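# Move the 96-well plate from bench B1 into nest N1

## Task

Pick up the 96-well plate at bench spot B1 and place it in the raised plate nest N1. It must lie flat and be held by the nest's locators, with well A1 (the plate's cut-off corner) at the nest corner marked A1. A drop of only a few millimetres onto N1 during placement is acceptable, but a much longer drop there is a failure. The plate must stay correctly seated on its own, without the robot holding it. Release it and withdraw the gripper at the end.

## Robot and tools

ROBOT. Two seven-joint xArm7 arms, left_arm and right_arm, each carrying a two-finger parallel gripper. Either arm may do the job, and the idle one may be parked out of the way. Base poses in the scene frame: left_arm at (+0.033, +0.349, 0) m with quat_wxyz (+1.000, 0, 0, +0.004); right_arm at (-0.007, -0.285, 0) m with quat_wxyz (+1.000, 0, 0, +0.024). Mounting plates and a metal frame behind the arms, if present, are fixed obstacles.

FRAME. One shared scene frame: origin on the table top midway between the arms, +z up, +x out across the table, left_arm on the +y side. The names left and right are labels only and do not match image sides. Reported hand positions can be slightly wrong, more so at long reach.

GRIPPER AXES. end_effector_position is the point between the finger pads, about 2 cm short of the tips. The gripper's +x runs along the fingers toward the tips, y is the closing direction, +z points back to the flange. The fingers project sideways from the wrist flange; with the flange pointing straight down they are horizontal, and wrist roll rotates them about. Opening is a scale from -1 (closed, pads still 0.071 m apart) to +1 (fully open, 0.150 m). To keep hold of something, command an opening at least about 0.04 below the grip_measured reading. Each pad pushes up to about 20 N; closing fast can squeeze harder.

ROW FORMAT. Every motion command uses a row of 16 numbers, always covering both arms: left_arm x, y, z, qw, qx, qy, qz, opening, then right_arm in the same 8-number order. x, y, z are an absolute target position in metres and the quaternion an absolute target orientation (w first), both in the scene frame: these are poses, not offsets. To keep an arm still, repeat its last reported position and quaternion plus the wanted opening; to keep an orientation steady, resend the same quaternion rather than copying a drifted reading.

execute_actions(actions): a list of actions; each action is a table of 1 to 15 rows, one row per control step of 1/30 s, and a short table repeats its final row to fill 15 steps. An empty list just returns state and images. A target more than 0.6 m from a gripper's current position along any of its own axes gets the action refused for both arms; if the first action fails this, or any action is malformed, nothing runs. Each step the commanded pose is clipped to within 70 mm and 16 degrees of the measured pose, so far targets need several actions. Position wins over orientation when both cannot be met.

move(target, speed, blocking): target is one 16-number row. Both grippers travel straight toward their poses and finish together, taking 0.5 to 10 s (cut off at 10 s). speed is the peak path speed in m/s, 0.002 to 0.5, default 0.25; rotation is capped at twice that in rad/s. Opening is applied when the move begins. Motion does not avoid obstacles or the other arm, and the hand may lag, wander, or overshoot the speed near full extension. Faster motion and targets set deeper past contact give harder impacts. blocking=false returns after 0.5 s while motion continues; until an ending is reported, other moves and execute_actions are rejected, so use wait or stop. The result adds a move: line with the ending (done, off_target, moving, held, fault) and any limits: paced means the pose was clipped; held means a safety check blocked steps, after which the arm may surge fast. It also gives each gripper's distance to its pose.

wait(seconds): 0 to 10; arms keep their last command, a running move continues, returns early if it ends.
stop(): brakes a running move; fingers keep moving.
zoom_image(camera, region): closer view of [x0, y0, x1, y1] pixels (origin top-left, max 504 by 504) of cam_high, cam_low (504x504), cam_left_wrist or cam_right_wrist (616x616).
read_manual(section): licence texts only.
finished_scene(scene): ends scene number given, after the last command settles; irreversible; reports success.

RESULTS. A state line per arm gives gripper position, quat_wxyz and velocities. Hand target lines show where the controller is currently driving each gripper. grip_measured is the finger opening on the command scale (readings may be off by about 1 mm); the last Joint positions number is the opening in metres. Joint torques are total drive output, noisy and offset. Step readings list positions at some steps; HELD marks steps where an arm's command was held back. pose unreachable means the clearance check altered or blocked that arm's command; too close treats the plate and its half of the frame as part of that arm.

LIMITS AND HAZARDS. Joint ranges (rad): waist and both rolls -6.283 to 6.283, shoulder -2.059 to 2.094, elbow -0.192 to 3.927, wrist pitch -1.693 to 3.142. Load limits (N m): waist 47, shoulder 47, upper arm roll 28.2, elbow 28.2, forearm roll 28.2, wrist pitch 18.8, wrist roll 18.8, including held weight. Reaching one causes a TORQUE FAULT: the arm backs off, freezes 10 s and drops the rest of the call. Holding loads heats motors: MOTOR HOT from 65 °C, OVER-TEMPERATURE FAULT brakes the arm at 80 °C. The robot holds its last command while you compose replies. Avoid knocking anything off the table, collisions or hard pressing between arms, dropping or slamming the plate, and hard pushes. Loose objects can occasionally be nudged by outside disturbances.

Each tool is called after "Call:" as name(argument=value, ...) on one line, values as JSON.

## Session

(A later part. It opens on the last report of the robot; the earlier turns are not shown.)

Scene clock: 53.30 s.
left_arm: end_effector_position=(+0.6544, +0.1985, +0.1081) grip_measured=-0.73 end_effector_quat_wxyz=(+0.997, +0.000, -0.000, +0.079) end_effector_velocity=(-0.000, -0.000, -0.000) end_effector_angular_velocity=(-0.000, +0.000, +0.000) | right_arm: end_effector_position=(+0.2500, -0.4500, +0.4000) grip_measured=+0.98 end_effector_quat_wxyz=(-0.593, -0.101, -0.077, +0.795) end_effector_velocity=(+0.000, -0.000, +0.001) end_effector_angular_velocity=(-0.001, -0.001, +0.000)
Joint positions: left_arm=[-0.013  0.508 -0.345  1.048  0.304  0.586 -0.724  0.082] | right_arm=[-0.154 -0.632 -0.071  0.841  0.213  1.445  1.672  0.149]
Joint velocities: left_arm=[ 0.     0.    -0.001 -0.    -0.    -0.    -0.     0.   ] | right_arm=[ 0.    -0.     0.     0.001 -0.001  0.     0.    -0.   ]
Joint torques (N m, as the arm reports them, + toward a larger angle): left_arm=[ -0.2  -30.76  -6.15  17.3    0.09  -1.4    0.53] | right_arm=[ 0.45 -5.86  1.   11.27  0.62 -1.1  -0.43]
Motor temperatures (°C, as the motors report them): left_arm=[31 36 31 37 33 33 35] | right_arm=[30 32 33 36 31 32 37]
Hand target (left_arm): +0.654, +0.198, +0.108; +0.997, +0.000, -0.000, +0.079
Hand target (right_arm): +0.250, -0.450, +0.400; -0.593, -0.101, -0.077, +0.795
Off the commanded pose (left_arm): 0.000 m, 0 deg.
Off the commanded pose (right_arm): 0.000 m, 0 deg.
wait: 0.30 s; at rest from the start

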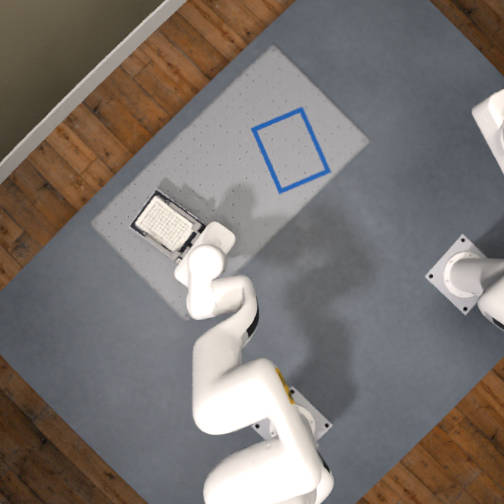

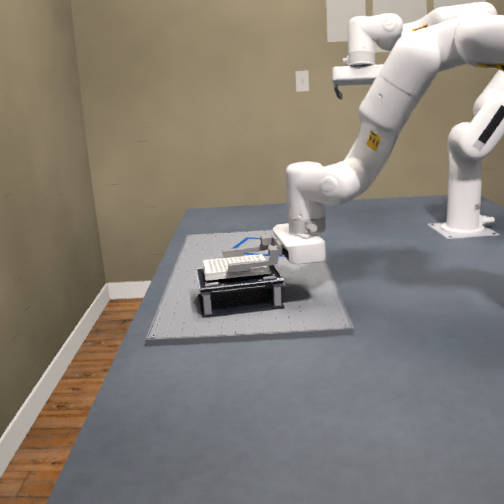

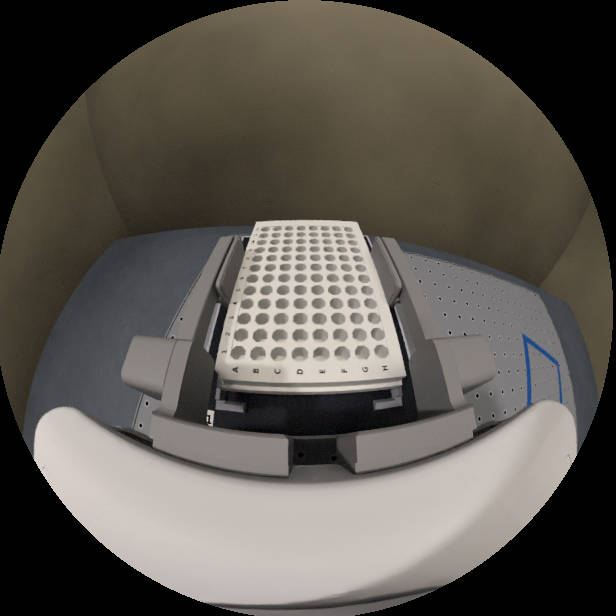

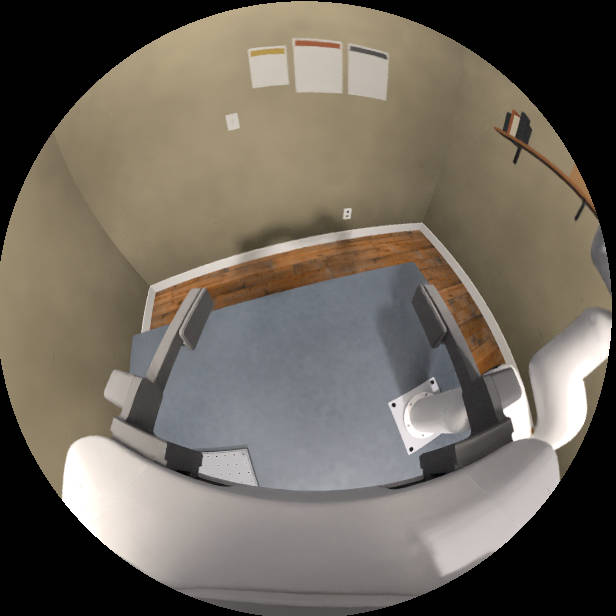

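Call:
zoom_image(camera="cam_high", region=[125, 183, 175, 243])

Call:
zoom_image(camera="cam_low", region=[192, 252, 242, 292])

Call:
zoom_image(camera="cam_low", region=[242, 252, 292, 292])

Region (125, 183, 175, 243) of cam_high's 504x504 image, scaled by 8.400, with more detail than that image has.

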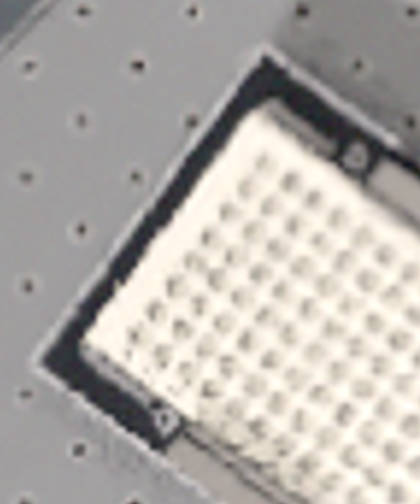

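Region (192, 252, 242, 292) of cam_low's 504x504 image, scaled by 10.080, with more detail than that image has; it fills the top 403 rows of this view, and the rest is white.

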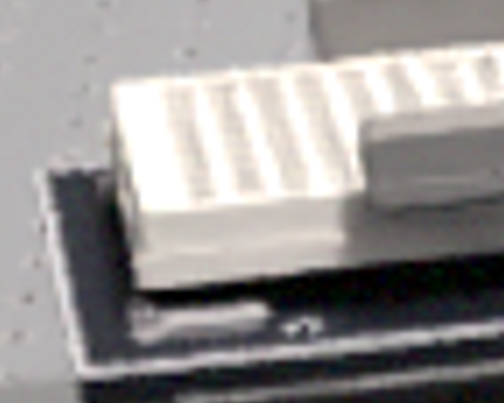

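Region (242, 252, 292, 292) of cam_low's 504x504 image, scaled by 10.080, with more detail than that image has; it fills the top 403 rows of this view, and the rest is white.

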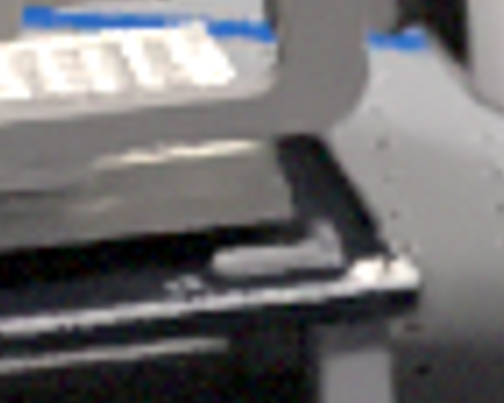

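Call:
zoom_image(camera="cam_left_wrist", region=[210, 376, 254, 420])

Call:
zoom_image(camera="cam_left_wrist", region=[365, 372, 409, 416])

Region (210, 376, 254, 420) of cam_left_wrist's 616x616 image, scaled by 11.455, with more detail than that image has.

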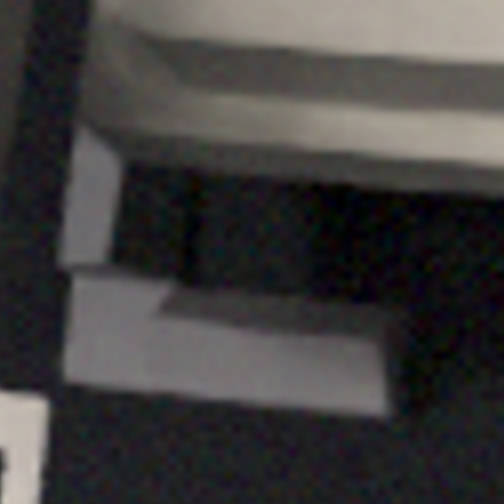

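Region (365, 372, 409, 416) of cam_left_wrist's 616x616 image, scaled by 11.455, with more detail than that image has.

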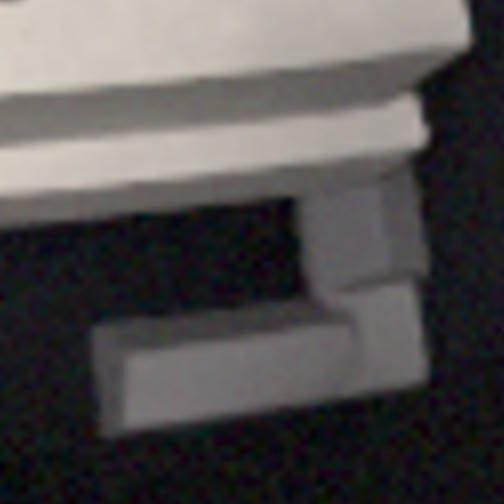

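Call:
execute_actions(actions=[[[0.6539,0.1985,0.1080,0.99686,0,0,0.07915,-0.80,0.25,-0.45,0.4,-0.593,-0.101,-0.077,0.795,1.0],[0.6533,0.1984,0.1079,0.99684,0,0,0.07945,-0.80,0.25,-0.45,0.4,-0.593,-0.101,-0.077,0.795,1.0],[0.6527,0.1984,0.1077,0.99681,0,0,0.07975,-0.80,0.25,-0.45,0.4,-0.593,-0.101,-0.077,0.795,1.0],[0.6521,0.1983,0.1074,0.99679,0,0,0.08005,-0.80,0.25,-0.45,0.4,-0.593,-0.101,-0.077,0.795,1.0],[0.6515,0.1982,0.1070,0.99676,0,0,0.08035,-0.80,0.25,-0.45,0.4,-0.593,-0.101,-0.077,0.795,1.0],[0.6511,0.1982,0.1066,0.99674,0,0,0.08063,-0.80,0.25,-0.45,0.4,-0.593,-0.101,-0.077,0.795,1.0],[0.6510,0.1982,0.1062,0.99674,0,0,0.08063,-0.80,0.25,-0.45,0.4,-0.593,-0.101,-0.077,0.795,1.0],[0.6510,0.1982,0.1058,0.99674,0,0,0.08063,-0.80,0.25,-0.45,0.4,-0.593,-0.101,-0.077,0.795,1.0],[0.6510,0.1982,0.1055,0.99674,0,0,0.08063,-0.80,0.25,-0.45,0.4,-0.593,-0.101,-0.077,0.795,1.0]]])

Scene clock: 62.50 s.
left_arm: end_effector_position=(+0.6511, +0.1982, +0.1056) grip_measured=-0.73 end_effector_quat_wxyz=(+0.997, +0.000, +0.000, +0.081) end_effector_velocity=(+0.000, +0.001, -0.001) end_effector_angular_velocity=(-0.001, -0.003, +0.004) | right_arm: end_effector_position=(+0.2500, -0.4500, +0.4000) grip_measured=+0.98 end_effector_quat_wxyz=(-0.593, -0.101, -0.077, +0.795) end_effector_velocity=(-0.000, -0.000, +0.001) end_effector_angular_velocity=(-0.002, -0.001, -0.000)
Joint positions: left_arm=[-0.016  0.507 -0.344  1.037  0.305  0.576 -0.732  0.082] | right_arm=[-0.154 -0.632 -0.071  0.841  0.213  1.445  1.672  0.149]
Joint velocities: left_arm=[-0.001  0.002  0.003 -0.001  0.002 -0.007 -0.005  0.   ] | right_arm=[-0.001 -0.001  0.001  0.    -0.001 -0.     0.    -0.   ]
Joint torques (N m, as the arm reports them, + toward a larger angle): left_arm=[ -0.17 -30.7   -6.16  17.23   0.11  -1.45   0.48] | right_arm=[ 0.39 -5.7   1.06 11.3   0.5  -1.07 -0.34]
Motor temperatures (°C, as the motors report them): left_arm=[31 36 30 37 33 33 35] | right_arm=[30 32 33 37 31 32 37]
Hand target (left_arm): +0.651, +0.198, +0.105; +0.997, -0.000, +0.000, +0.081
Hand target (right_arm): +0.250, -0.450, +0.400; -0.593, -0.101, -0.077, +0.795
Off the commanded pose (left_arm): 0.000 m, 0 deg.
Off the commanded pose (right_arm): 0.000 m, 0 deg.
Step readings (end_effector_position):
0: left_arm (+0.6545, +0.1985, +0.1081) | right_arm (+0.2500, -0.4500, +0.4000)
1: left_arm (+0.6544, +0.1985, +0.1081) | right_arm (+0.2500, -0.4500, +0.4000)
2: left_arm (+0.6544, +0.1985, +0.1080) | right_arm (+0.2500, -0.4500, +0.4000)
4: left_arm (+0.6539, +0.1985, +0.1080) | right_arm (+0.2500, -0.4500, +0.4000)
8: left_arm (+0.6522, +0.1982, +0.1072) | right_arm (+0.2500, -0.4500, +0.4000)
15: end_effector_position above

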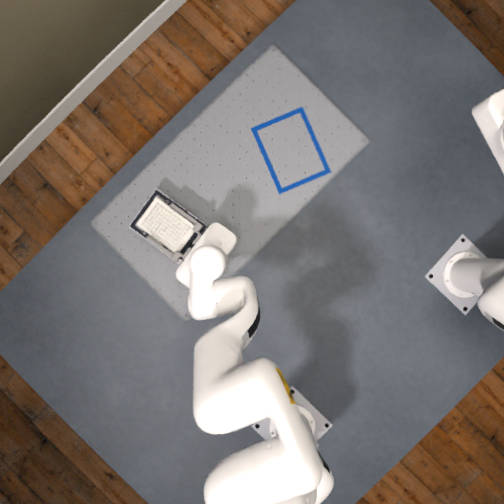

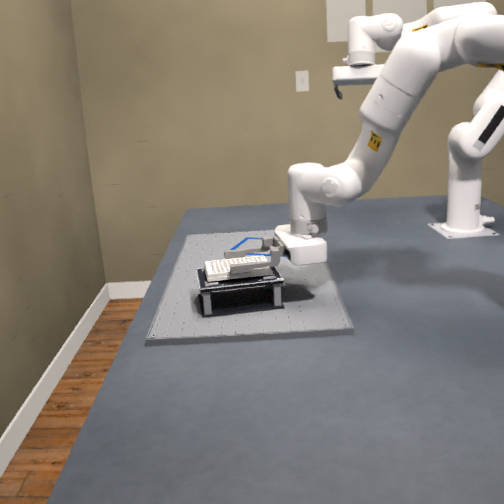

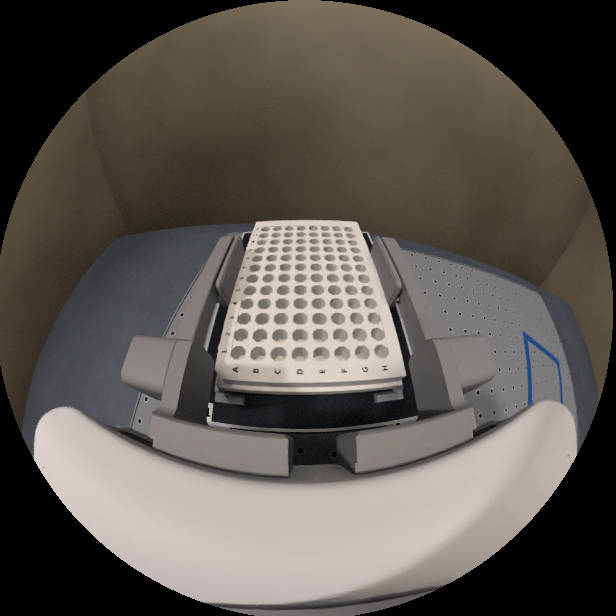

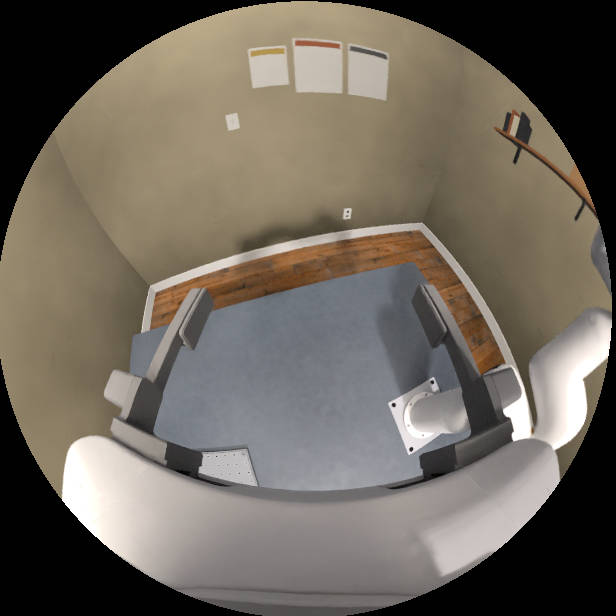

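Call:
execute_actions(actions=[])

Call:
zoom_image(camera="cam_left_wrist", region=[208, 368, 252, 412])

Call:
zoom_image(camera="cam_left_wrist", region=[367, 364, 411, 408])

Call:
zoom_image(camera="cam_low", region=[192, 252, 242, 292])

Call:
zoom_image(camera="cam_low", region=[242, 252, 292, 292])

Call:
zoom_image(camera="cam_high", region=[125, 183, 175, 243])

Scene clock: 62.97 s.
left_arm: end_effector_position=(+0.6510, +0.1982, +0.1055) grip_measured=-0.73 end_effector_quat_wxyz=(+0.997, -0.000, -0.000, +0.081) end_effector_velocity=(+0.000, +0.001, -0.001) end_effector_angular_velocity=(+0.001, +0.001, -0.000) | right_arm: end_effector_position=(+0.2500, -0.4500, +0.4000) grip_measured=+0.98 end_effector_quat_wxyz=(-0.593, -0.101, -0.077, +0.795) end_effector_velocity=(+0.000, +0.000, +0.001) end_effector_angular_velocity=(-0.001, -0.001, -0.001)
Joint positions: left_arm=[-0.016  0.507 -0.343  1.036  0.305  0.576 -0.732  0.082] | right_arm=[-0.154 -0.632 -0.071  0.841  0.213  1.445  1.672  0.149]
Joint velocities: left_arm=[ 0.     0.001  0.001 -0.     0.001 -0.     0.001  0.   ] | right_arm=[ 0.     0.     0.     0.002 -0.    -0.     0.001  0.   ]
Joint torques (N m, as the arm reports them, + toward a larger angle): left_arm=[ -0.24 -30.54  -6.15  17.23   0.21  -1.4    0.51] | right_arm=[ 0.44 -5.73  0.99 11.23  0.59 -1.03 -0.35]
Motor temperatures (°C, as the motors report them): left_arm=[31 36 30 37 33 33 35] | right_arm=[30 32 33 37 31 32 37]
Hand target (left_arm): +0.651, +0.198, +0.105; +0.997, -0.000, +0.000, +0.081
Hand target (right_arm): +0.250, -0.450, +0.400; -0.593, -0.101, -0.077, +0.795
Off the commanded pose (left_arm): 0.000 m, 0 deg.
Off the commanded pose (right_arm): 0.000 m, 0 deg.

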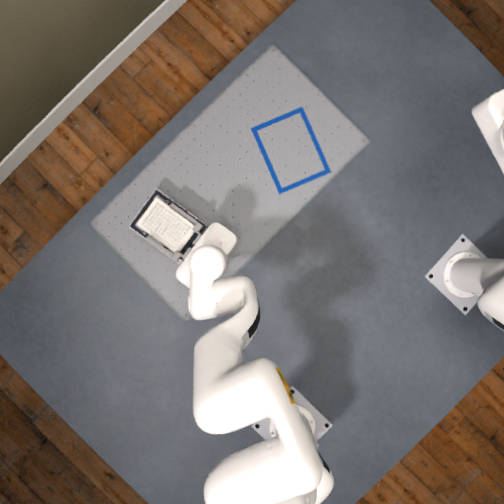

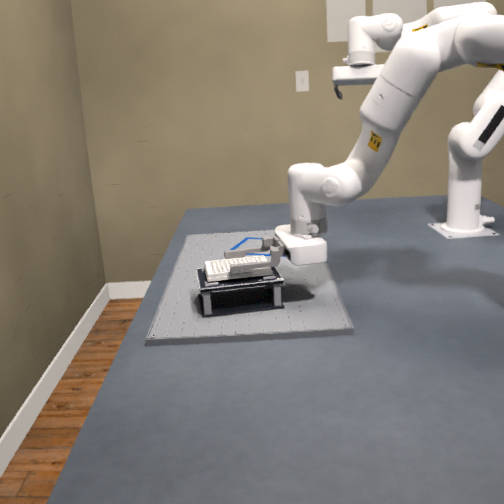

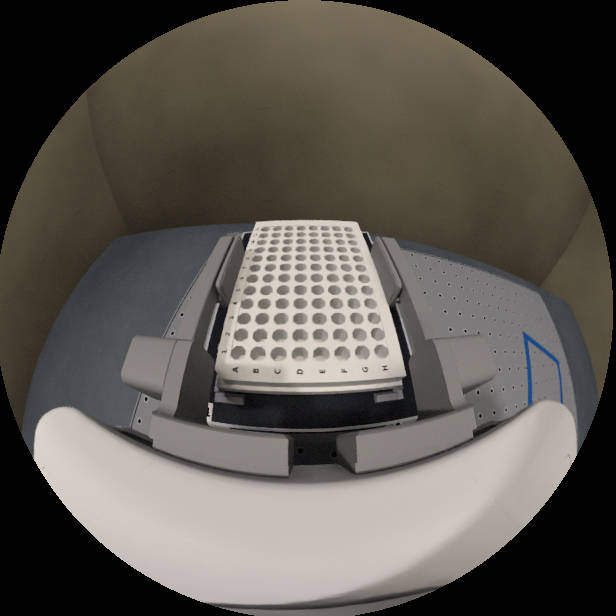

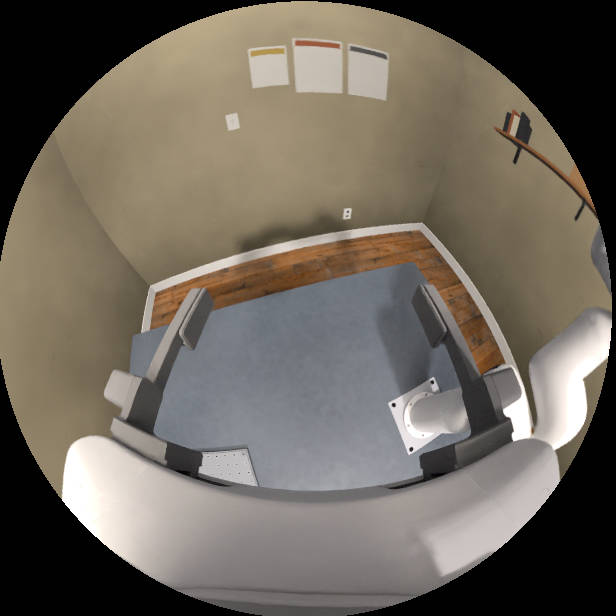

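Region (208, 368, 252, 412) of cam_left_wrist's 616x616 image, scaled by 11.455, with more detail than that image has.

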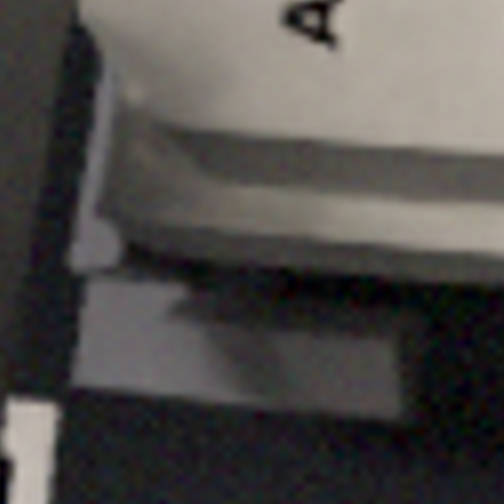

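Region (367, 364, 411, 408) of cam_left_wrist's 616x616 image, scaled by 11.455, with more detail than that image has.

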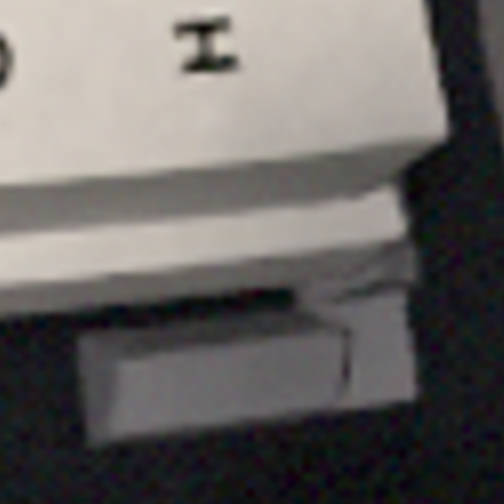

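Region (192, 252, 242, 292) of cam_low's 504x504 image, scaled by 10.080, with more detail than that image has; it fills the top 403 rows of this view, and the rest is white.

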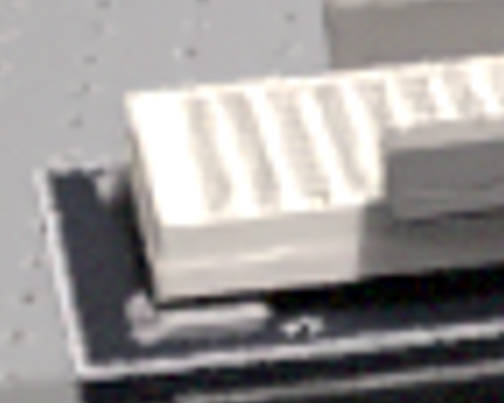

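Region (242, 252, 292, 292) of cam_low's 504x504 image, scaled by 10.080, with more detail than that image has; it fills the top 403 rows of this view, and the rest is white.

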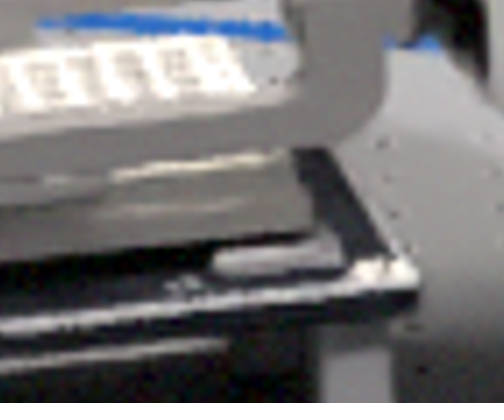

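Region (125, 183, 175, 243) of cam_high's 504x504 image, scaled by 8.400, with more detail than that image has.

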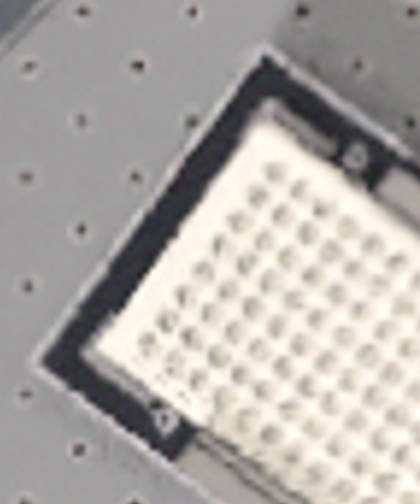

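Call:
zoom_image(camera="cam_left_wrist", region=[232, 218, 272, 258])

Call:
zoom_image(camera="cam_left_wrist", region=[343, 218, 383, 258])

Region (232, 218, 272, 258) of cam_left_wrist's 616x616 image, scaled by 12.600, with more detail than that image has.

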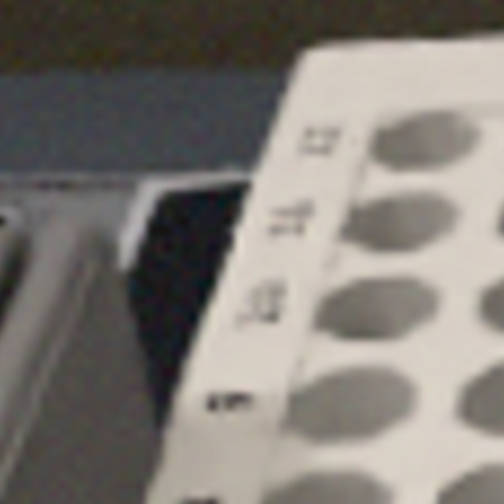

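Region (343, 218, 383, 258) of cam_left_wrist's 616x616 image, scaled by 12.600, with more detail than that image has.

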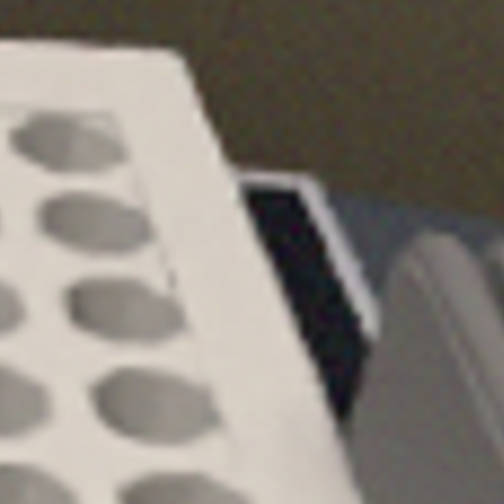

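Call:
execute_actions(actions=[[[0.6510,0.1983,0.1052,0.99671,0,0,0.08107,-0.80,0.25,-0.45,0.4,-0.593,-0.101,-0.077,0.795,1.0],[0.6510,0.1983,0.1049,0.99667,0,0,0.08150,-0.80,0.25,-0.45,0.4,-0.593,-0.101,-0.077,0.795,1.0],[0.6510,0.1984,0.1045,0.99664,0,0,0.08194,-0.80,0.25,-0.45,0.4,-0.593,-0.101,-0.077,0.795,1.0],[0.6510,0.1984,0.1041,0.99664,0,0,0.08194,-0.80,0.25,-0.45,0.4,-0.593,-0.101,-0.077,0.795,1.0],[0.6510,0.1984,0.1037,0.99664,0,0,0.08194,-0.80,0.25,-0.45,0.4,-0.593,-0.101,-0.077,0.795,1.0],[0.6510,0.1984,0.1033,0.99664,0,0,0.08194,-0.80,0.25,-0.45,0.4,-0.593,-0.101,-0.077,0.795,1.0],[0.6510,0.1984,0.1029,0.99664,0,0,0.08194,-0.80,0.25,-0.45,0.4,-0.593,-0.101,-0.077,0.795,1.0],[0.6510,0.1984,0.1025,0.99664,0,0,0.08194,-0.80,0.25,-0.45,0.4,-0.593,-0.101,-0.077,0.795,1.0],[0.6510,0.1984,0.1021,0.99664,0,0,0.08194,-0.80,0.25,-0.45,0.4,-0.593,-0.101,-0.077,0.795,1.0],[0.6510,0.1984,0.1017,0.99664,0,0,0.08194,-0.80,0.25,-0.45,0.4,-0.593,-0.101,-0.077,0.795,1.0],[0.6510,0.1984,0.1014,0.99664,0,0,0.08194,-0.80,0.25,-0.45,0.4,-0.593,-0.101,-0.077,0.795,1.0],[0.6510,0.1984,0.1012,0.99664,0,0,0.08194,-0.80,0.25,-0.45,0.4,-0.593,-0.101,-0.077,0.795,1.0]]])

Scene clock: 67.97 s.
left_arm: end_effector_position=(+0.6509, +0.1984, +0.1016) grip_measured=-0.73 end_effector_quat_wxyz=(+0.997, +0.000, +0.000, +0.082) end_effector_velocity=(+0.000, +0.001, -0.005) end_effector_angular_velocity=(+0.000, -0.000, +0.003) | right_arm: end_effector_position=(+0.2500, -0.4500, +0.4000) grip_measured=+0.98 end_effector_quat_wxyz=(-0.593, -0.101, -0.077, +0.795) end_effector_velocity=(+0.000, +0.000, +0.001) end_effector_angular_velocity=(-0.001, -0.004, +0.001)
Joint positions: left_arm=[-0.02   0.517 -0.339  1.038  0.31   0.568 -0.738  0.082] | right_arm=[-0.154 -0.632 -0.071  0.841  0.213  1.445  1.672  0.149]
Joint velocities: left_arm=[-0.004  0.013  0.007  0.002  0.008 -0.012 -0.007 -0.   ] | right_arm=[ 0.    -0.001  0.001  0.003  0.    -0.    -0.    -0.   ]
Joint torques (N m, as the arm reports them, + toward a larger angle): left_arm=[ -0.46 -31.14  -6.35  17.16   0.13  -1.47   0.54] | right_arm=[ 0.36 -5.76  1.1  11.29  0.55 -1.1  -0.42]
Motor temperatures (°C, as the motors report them): left_arm=[31 36 30 37 33 33 35] | right_arm=[30 32 33 37 31 32 37]
Hand target (left_arm): +0.651, +0.198, +0.101; +0.997, +0.000, +0.000, +0.082
Hand target (right_arm): +0.250, -0.450, +0.400; -0.593, -0.101, -0.077, +0.795
Off the commanded pose (left_arm): 0.000 m, 0 deg.
Off the commanded pose (right_arm): 0.000 m, 0 deg.
Step readings (end_effector_position):
0: left_arm (+0.6510, +0.1982, +0.1055) | right_arm (+0.2500, -0.4500, +0.4000)
1: left_arm (+0.6510, +0.1982, +0.1055) | right_arm (+0.2500, -0.4500, +0.4000)
2: left_arm (+0.6510, +0.1982, +0.1055) | right_arm (+0.2500, -0.4500, +0.4000)
4: left_arm (+0.6511, +0.1983, +0.1053) | right_arm (+0.2500, -0.4500, +0.4000)
8: left_arm (+0.6510, +0.1983, +0.1040) | right_arm (+0.2500, -0.4500, +0.4000)
15: end_effector_position above

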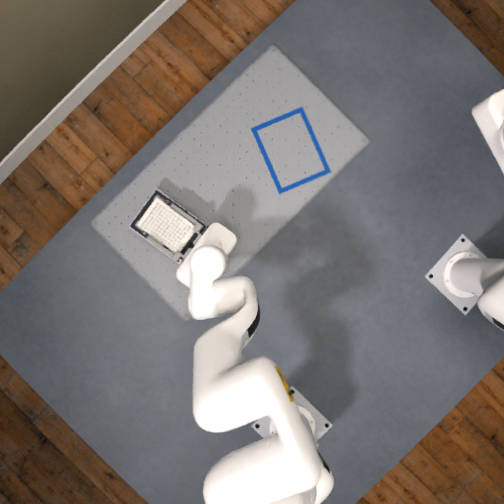

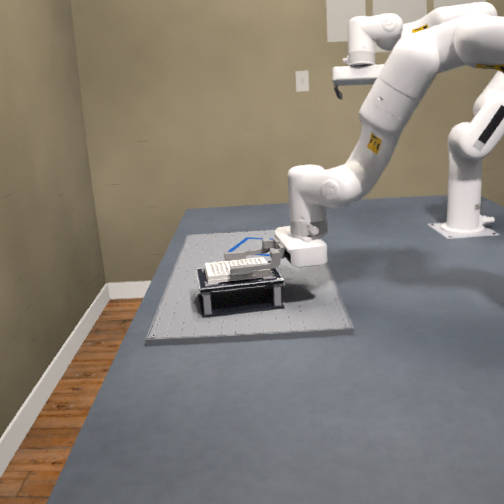

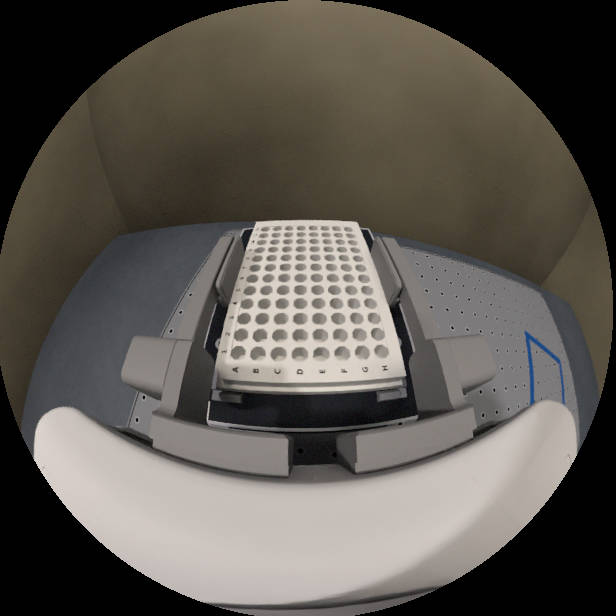

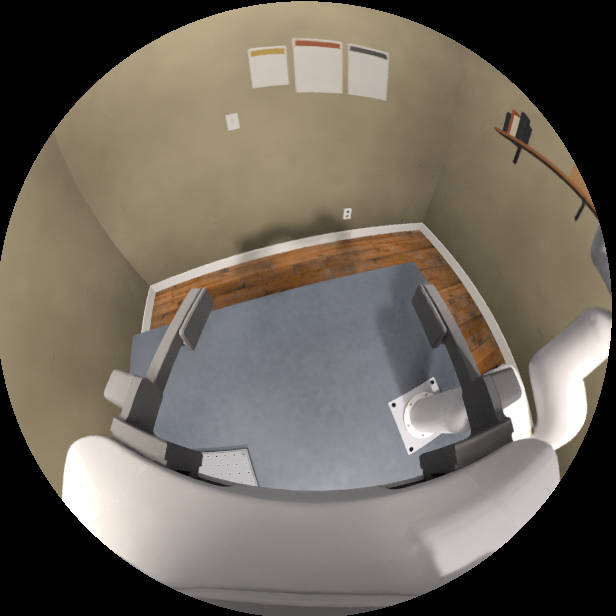

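Call:
execute_actions(actions=[])

Call:
zoom_image(camera="cam_left_wrist", region=[204, 364, 252, 412])

Call:
zoom_image(camera="cam_left_wrist", region=[367, 360, 415, 408])

Call:
zoom_image(camera="cam_low", region=[192, 252, 242, 292])

Call:
zoom_image(camera="cam_low", region=[242, 252, 292, 292])

Call:
zoom_image(camera="cam_high", region=[125, 183, 175, 243])

Scene clock: 70.97 s.
left_arm: end_effector_position=(+0.6510, +0.1984, +0.1012) grip_measured=-0.73 end_effector_quat_wxyz=(+0.997, +0.000, +0.000, +0.082) end_effector_velocity=(-0.000, +0.000, -0.000) end_effector_angular_velocity=(-0.000, +0.001, +0.001) | right_arm: end_effector_position=(+0.2500, -0.4500, +0.4000) grip_measured=+0.98 end_effector_quat_wxyz=(-0.593, -0.101, -0.077, +0.795) end_effector_velocity=(+0.000, +0.000, +0.000) end_effector_angular_velocity=(+0.000, -0.003, +0.000)
Joint positions: left_arm=[-0.021  0.518 -0.338  1.038  0.311  0.567 -0.739  0.082] | right_arm=[-0.154 -0.632 -0.071  0.841  0.213  1.445  1.672  0.149]
Joint velocities: left_arm=[ 0.     0.001 -0.     0.    -0.    -0.    -0.001 -0.   ] | right_arm=[ 0.    -0.     0.    -0.     0.001 -0.002 -0.     0.   ]
Joint torques (N m, as the arm reports them, + toward a larger angle): left_arm=[ -0.34 -30.59  -6.31  16.94   0.12  -1.42   0.57] | right_arm=[ 0.38 -5.79  1.13 11.25  0.53 -1.05 -0.37]
Motor temperatures (°C, as the motors report them): left_arm=[31 36 30 37 33 33 35] | right_arm=[30 32 33 37 31 32 37]
Hand target (left_arm): +0.651, +0.198, +0.101; +0.997, +0.000, +0.000, +0.082
Hand target (right_arm): +0.250, -0.450, +0.400; -0.593, -0.101, -0.077, +0.795
Off the commanded pose (left_arm): 0.000 m, 0 deg.
Off the commanded pose (right_arm): 0.000 m, 0 deg.

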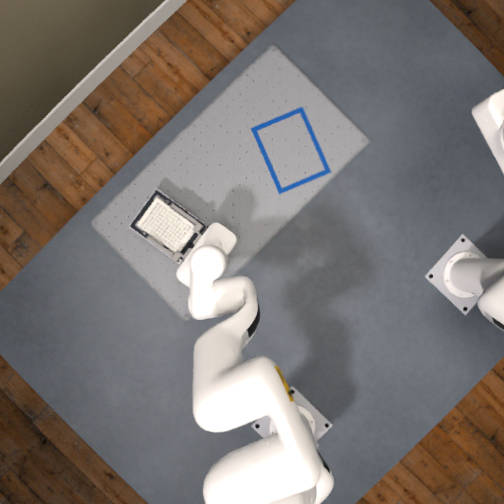

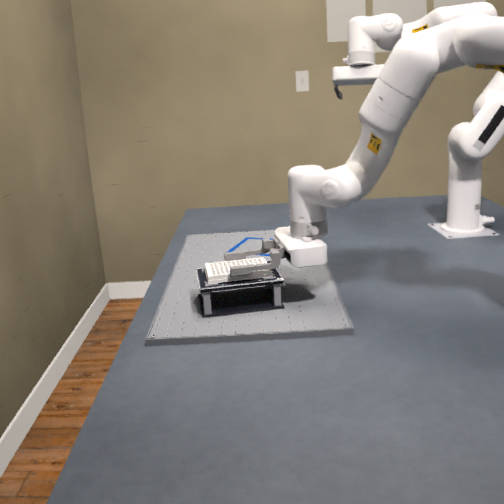

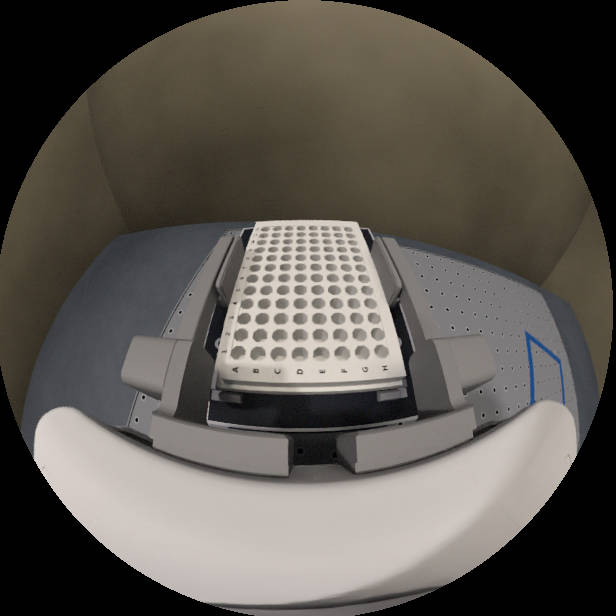

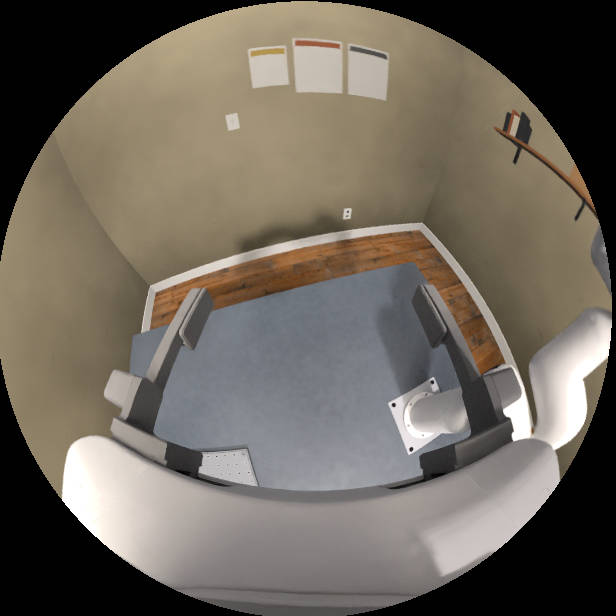

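Region (204, 364, 252, 412) of cam_left_wrist's 616x616 image, scaled by 10.500, with more detail than that image has.

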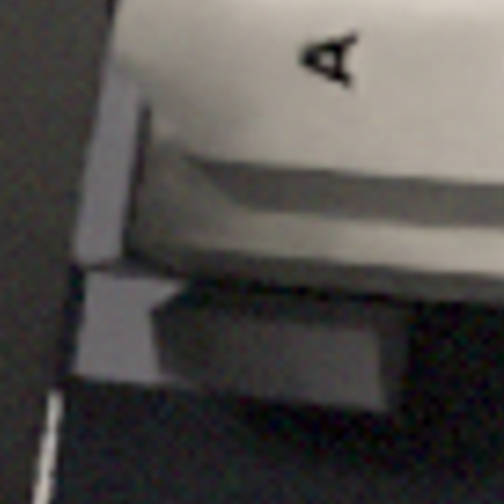

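Region (367, 360, 415, 408) of cam_left_wrist's 616x616 image, scaled by 10.500, with more detail than that image has.

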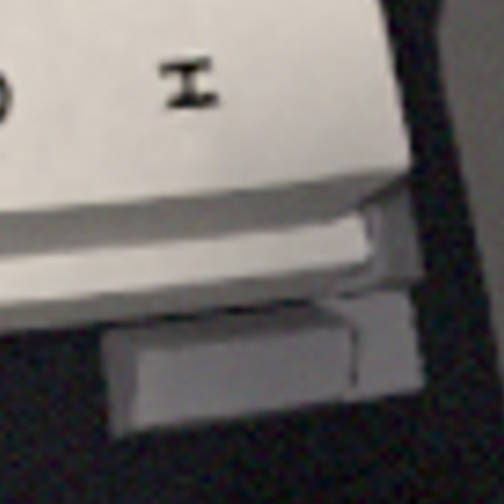

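Region (192, 252, 242, 292) of cam_low's 504x504 image, scaled by 10.080, with more detail than that image has; it fills the top 403 rows of this view, and the rest is white.

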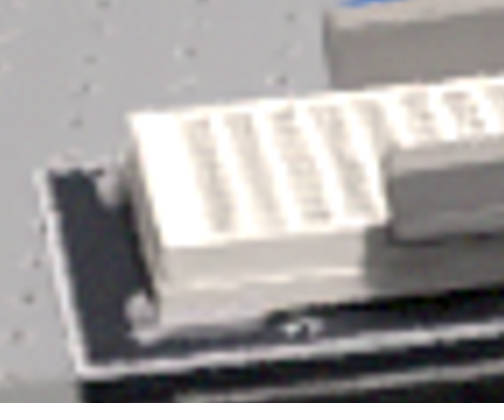

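Region (242, 252, 292, 292) of cam_low's 504x504 image, scaled by 10.080, with more detail than that image has; it fills the top 403 rows of this view, and the rest is white.

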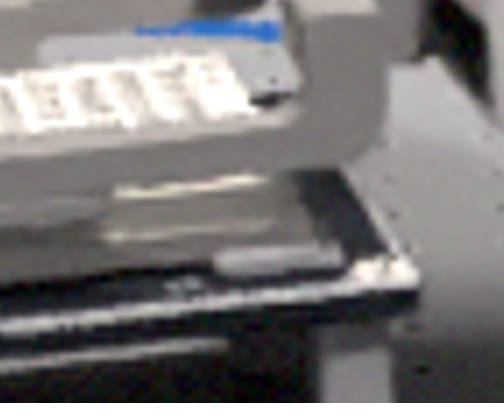

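Region (125, 183, 175, 243) of cam_high's 504x504 image, scaled by 8.400, with more detail than that image has.

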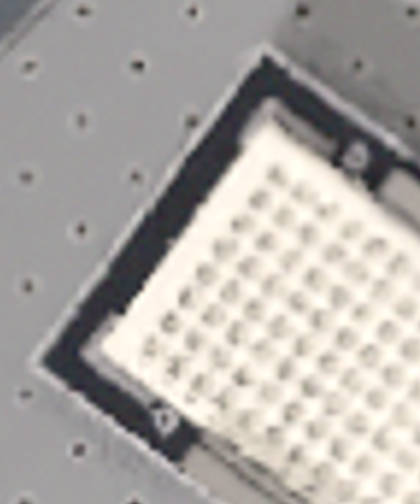

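Call:
execute_actions(actions=[[[0.6511,0.1984,0.1010,0.99664,0,0,0.08194,-0.80,0.25,-0.45,0.4,-0.593,-0.101,-0.077,0.795,1.0],[0.6512,0.1984,0.1008,0.99664,0,0,0.08194,-0.80,0.25,-0.45,0.4,-0.593,-0.101,-0.077,0.795,1.0],[0.6512,0.1984,0.1006,0.99664,0,0,0.08194,-0.80,0.25,-0.45,0.4,-0.593,-0.101,-0.077,0.795,1.0],[0.6512,0.1984,0.1005,0.99664,0,0,0.08194,-0.79,0.25,-0.45,0.4,-0.593,-0.101,-0.077,0.795,1.0],[0.6512,0.1984,0.1005,0.99664,0,0,0.08194,-0.78,0.25,-0.45,0.4,-0.593,-0.101,-0.077,0.795,1.0],[0.6512,0.1984,0.1005,0.99664,0,0,0.08194,-0.77,0.25,-0.45,0.4,-0.593,-0.101,-0.077,0.795,1.0],[0.6512,0.1984,0.1005,0.99664,0,0,0.08194,-0.755,0.25,-0.45,0.4,-0.593,-0.101,-0.077,0.795,1.0],[0.6512,0.1984,0.1005,0.99664,0,0,0.08194,-0.74,0.25,-0.45,0.4,-0.593,-0.101,-0.077,0.795,1.0],[0.6512,0.1984,0.1005,0.99664,0,0,0.08194,-0.72,0.25,-0.45,0.4,-0.593,-0.101,-0.077,0.795,1.0],[0.6512,0.1984,0.1005,0.99664,0,0,0.08194,-0.70,0.25,-0.45,0.4,-0.593,-0.101,-0.077,0.795,1.0],[0.6512,0.1984,0.1005,0.99664,0,0,0.08194,-0.66,0.25,-0.45,0.4,-0.593,-0.101,-0.077,0.795,1.0],[0.6512,0.1984,0.1005,0.99664,0,0,0.08194,-0.61,0.25,-0.45,0.4,-0.593,-0.101,-0.077,0.795,1.0],[0.6512,0.1984,0.1005,0.99664,0,0,0.08194,-0.55,0.25,-0.45,0.4,-0.593,-0.101,-0.077,0.795,1.0],[0.6512,0.1984,0.1005,0.99664,0,0,0.08194,-0.48,0.25,-0.45,0.4,-0.593,-0.101,-0.077,0.795,1.0],[0.6512,0.1984,0.1005,0.99664,0,0,0.08194,-0.40,0.25,-0.45,0.4,-0.593,-0.101,-0.077,0.795,1.0]]])

Scene clock: 72.83 s.
left_arm: end_effector_position=(+0.6513, +0.1984, +0.1007) grip_measured=-0.53 end_effector_quat_wxyz=(+0.997, -0.000, -0.000, +0.082) end_effector_velocity=(-0.000, +0.000, -0.001) end_effector_angular_velocity=(+0.001, +0.001, -0.001) | right_arm: end_effector_position=(+0.2500, -0.4500, +0.4000) grip_measured=+0.98 end_effector_quat_wxyz=(-0.593, -0.101, -0.077, +0.795) end_effector_velocity=(+0.001, +0.000, -0.000) end_effector_angular_velocity=(-0.002, +0.001, +0.003)
Joint positions: left_arm=[-0.022  0.52  -0.337  1.039  0.312  0.565 -0.739  0.089] | right_arm=[-0.154 -0.632 -0.071  0.841  0.213  1.445  1.672  0.149]
Joint velocities: left_arm=[ 0.     0.001  0.    -0.001  0.001 -0.     0.     0.074] | right_arm=[ 0.     0.002  0.002  0.    -0.001 -0.    -0.001  0.   ]
Joint torques (N m, as the arm reports them, + toward a larger angle): left_arm=[ -0.1  -30.3   -6.12  16.7    0.07  -1.43   0.64] | right_arm=[ 0.44 -5.91  1.08 11.3   0.63 -1.06 -0.44]
Motor temperatures (°C, as the motors report them): left_arm=[31 36 30 37 33 33 35] | right_arm=[30 32 33 37 31 32 37]
Hand target (left_arm): +0.651, +0.198, +0.100; +0.997, +0.000, -0.000, +0.082
Hand target (right_arm): +0.250, -0.450, +0.400; -0.593, -0.101, -0.077, +0.795
Off the commanded pose (left_arm): 0.000 m, 0 deg.
Off the commanded pose (right_arm): 0.000 m, 0 deg.
Step readings (end_effector_position):
0: left_arm (+0.6510, +0.1984, +0.1012) | right_arm (+0.2500, -0.4500, +0.4000)
1: left_arm (+0.6510, +0.1984, +0.1012) | right_arm (+0.2500, -0.4500, +0.4000)
2: left_arm (+0.6510, +0.1984, +0.1012) | right_arm (+0.2500, -0.4500, +0.4000)
4: left_arm (+0.6511, +0.1984, +0.1010) | right_arm (+0.2500, -0.4500, +0.4000)
8: left_arm (+0.6512, +0.1984, +0.1006) | right_arm (+0.2500, -0.4500, +0.4000)
15: end_effector_position above

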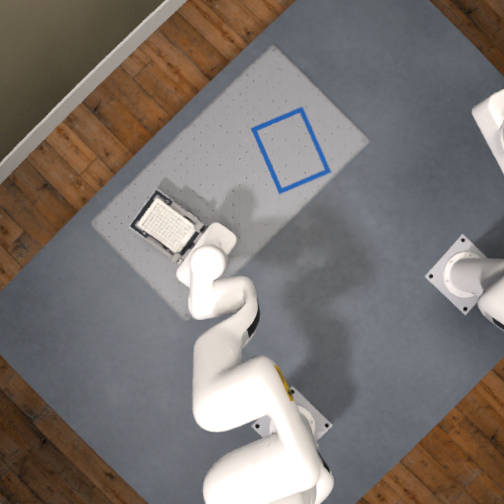

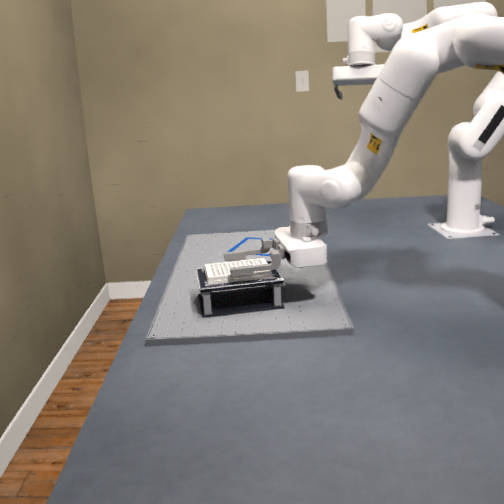

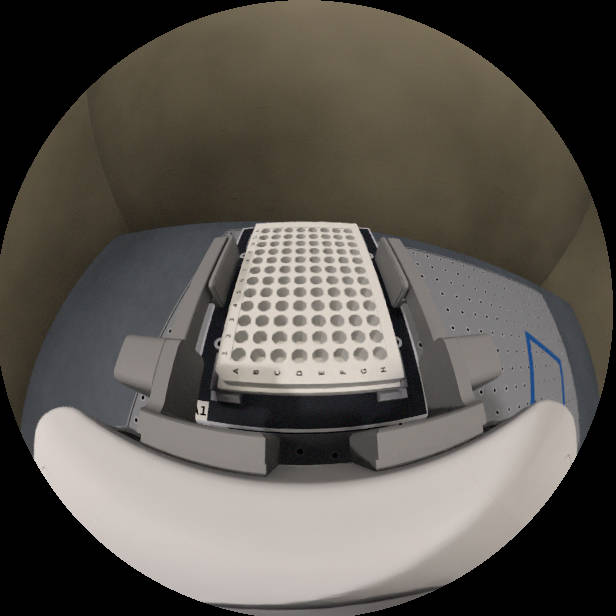

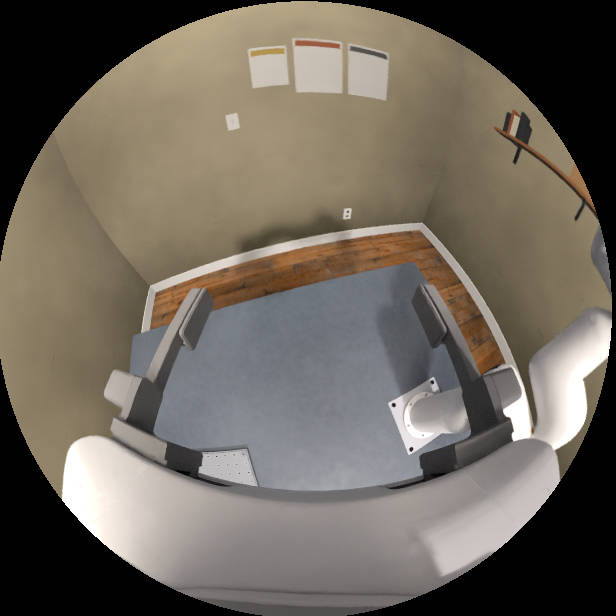

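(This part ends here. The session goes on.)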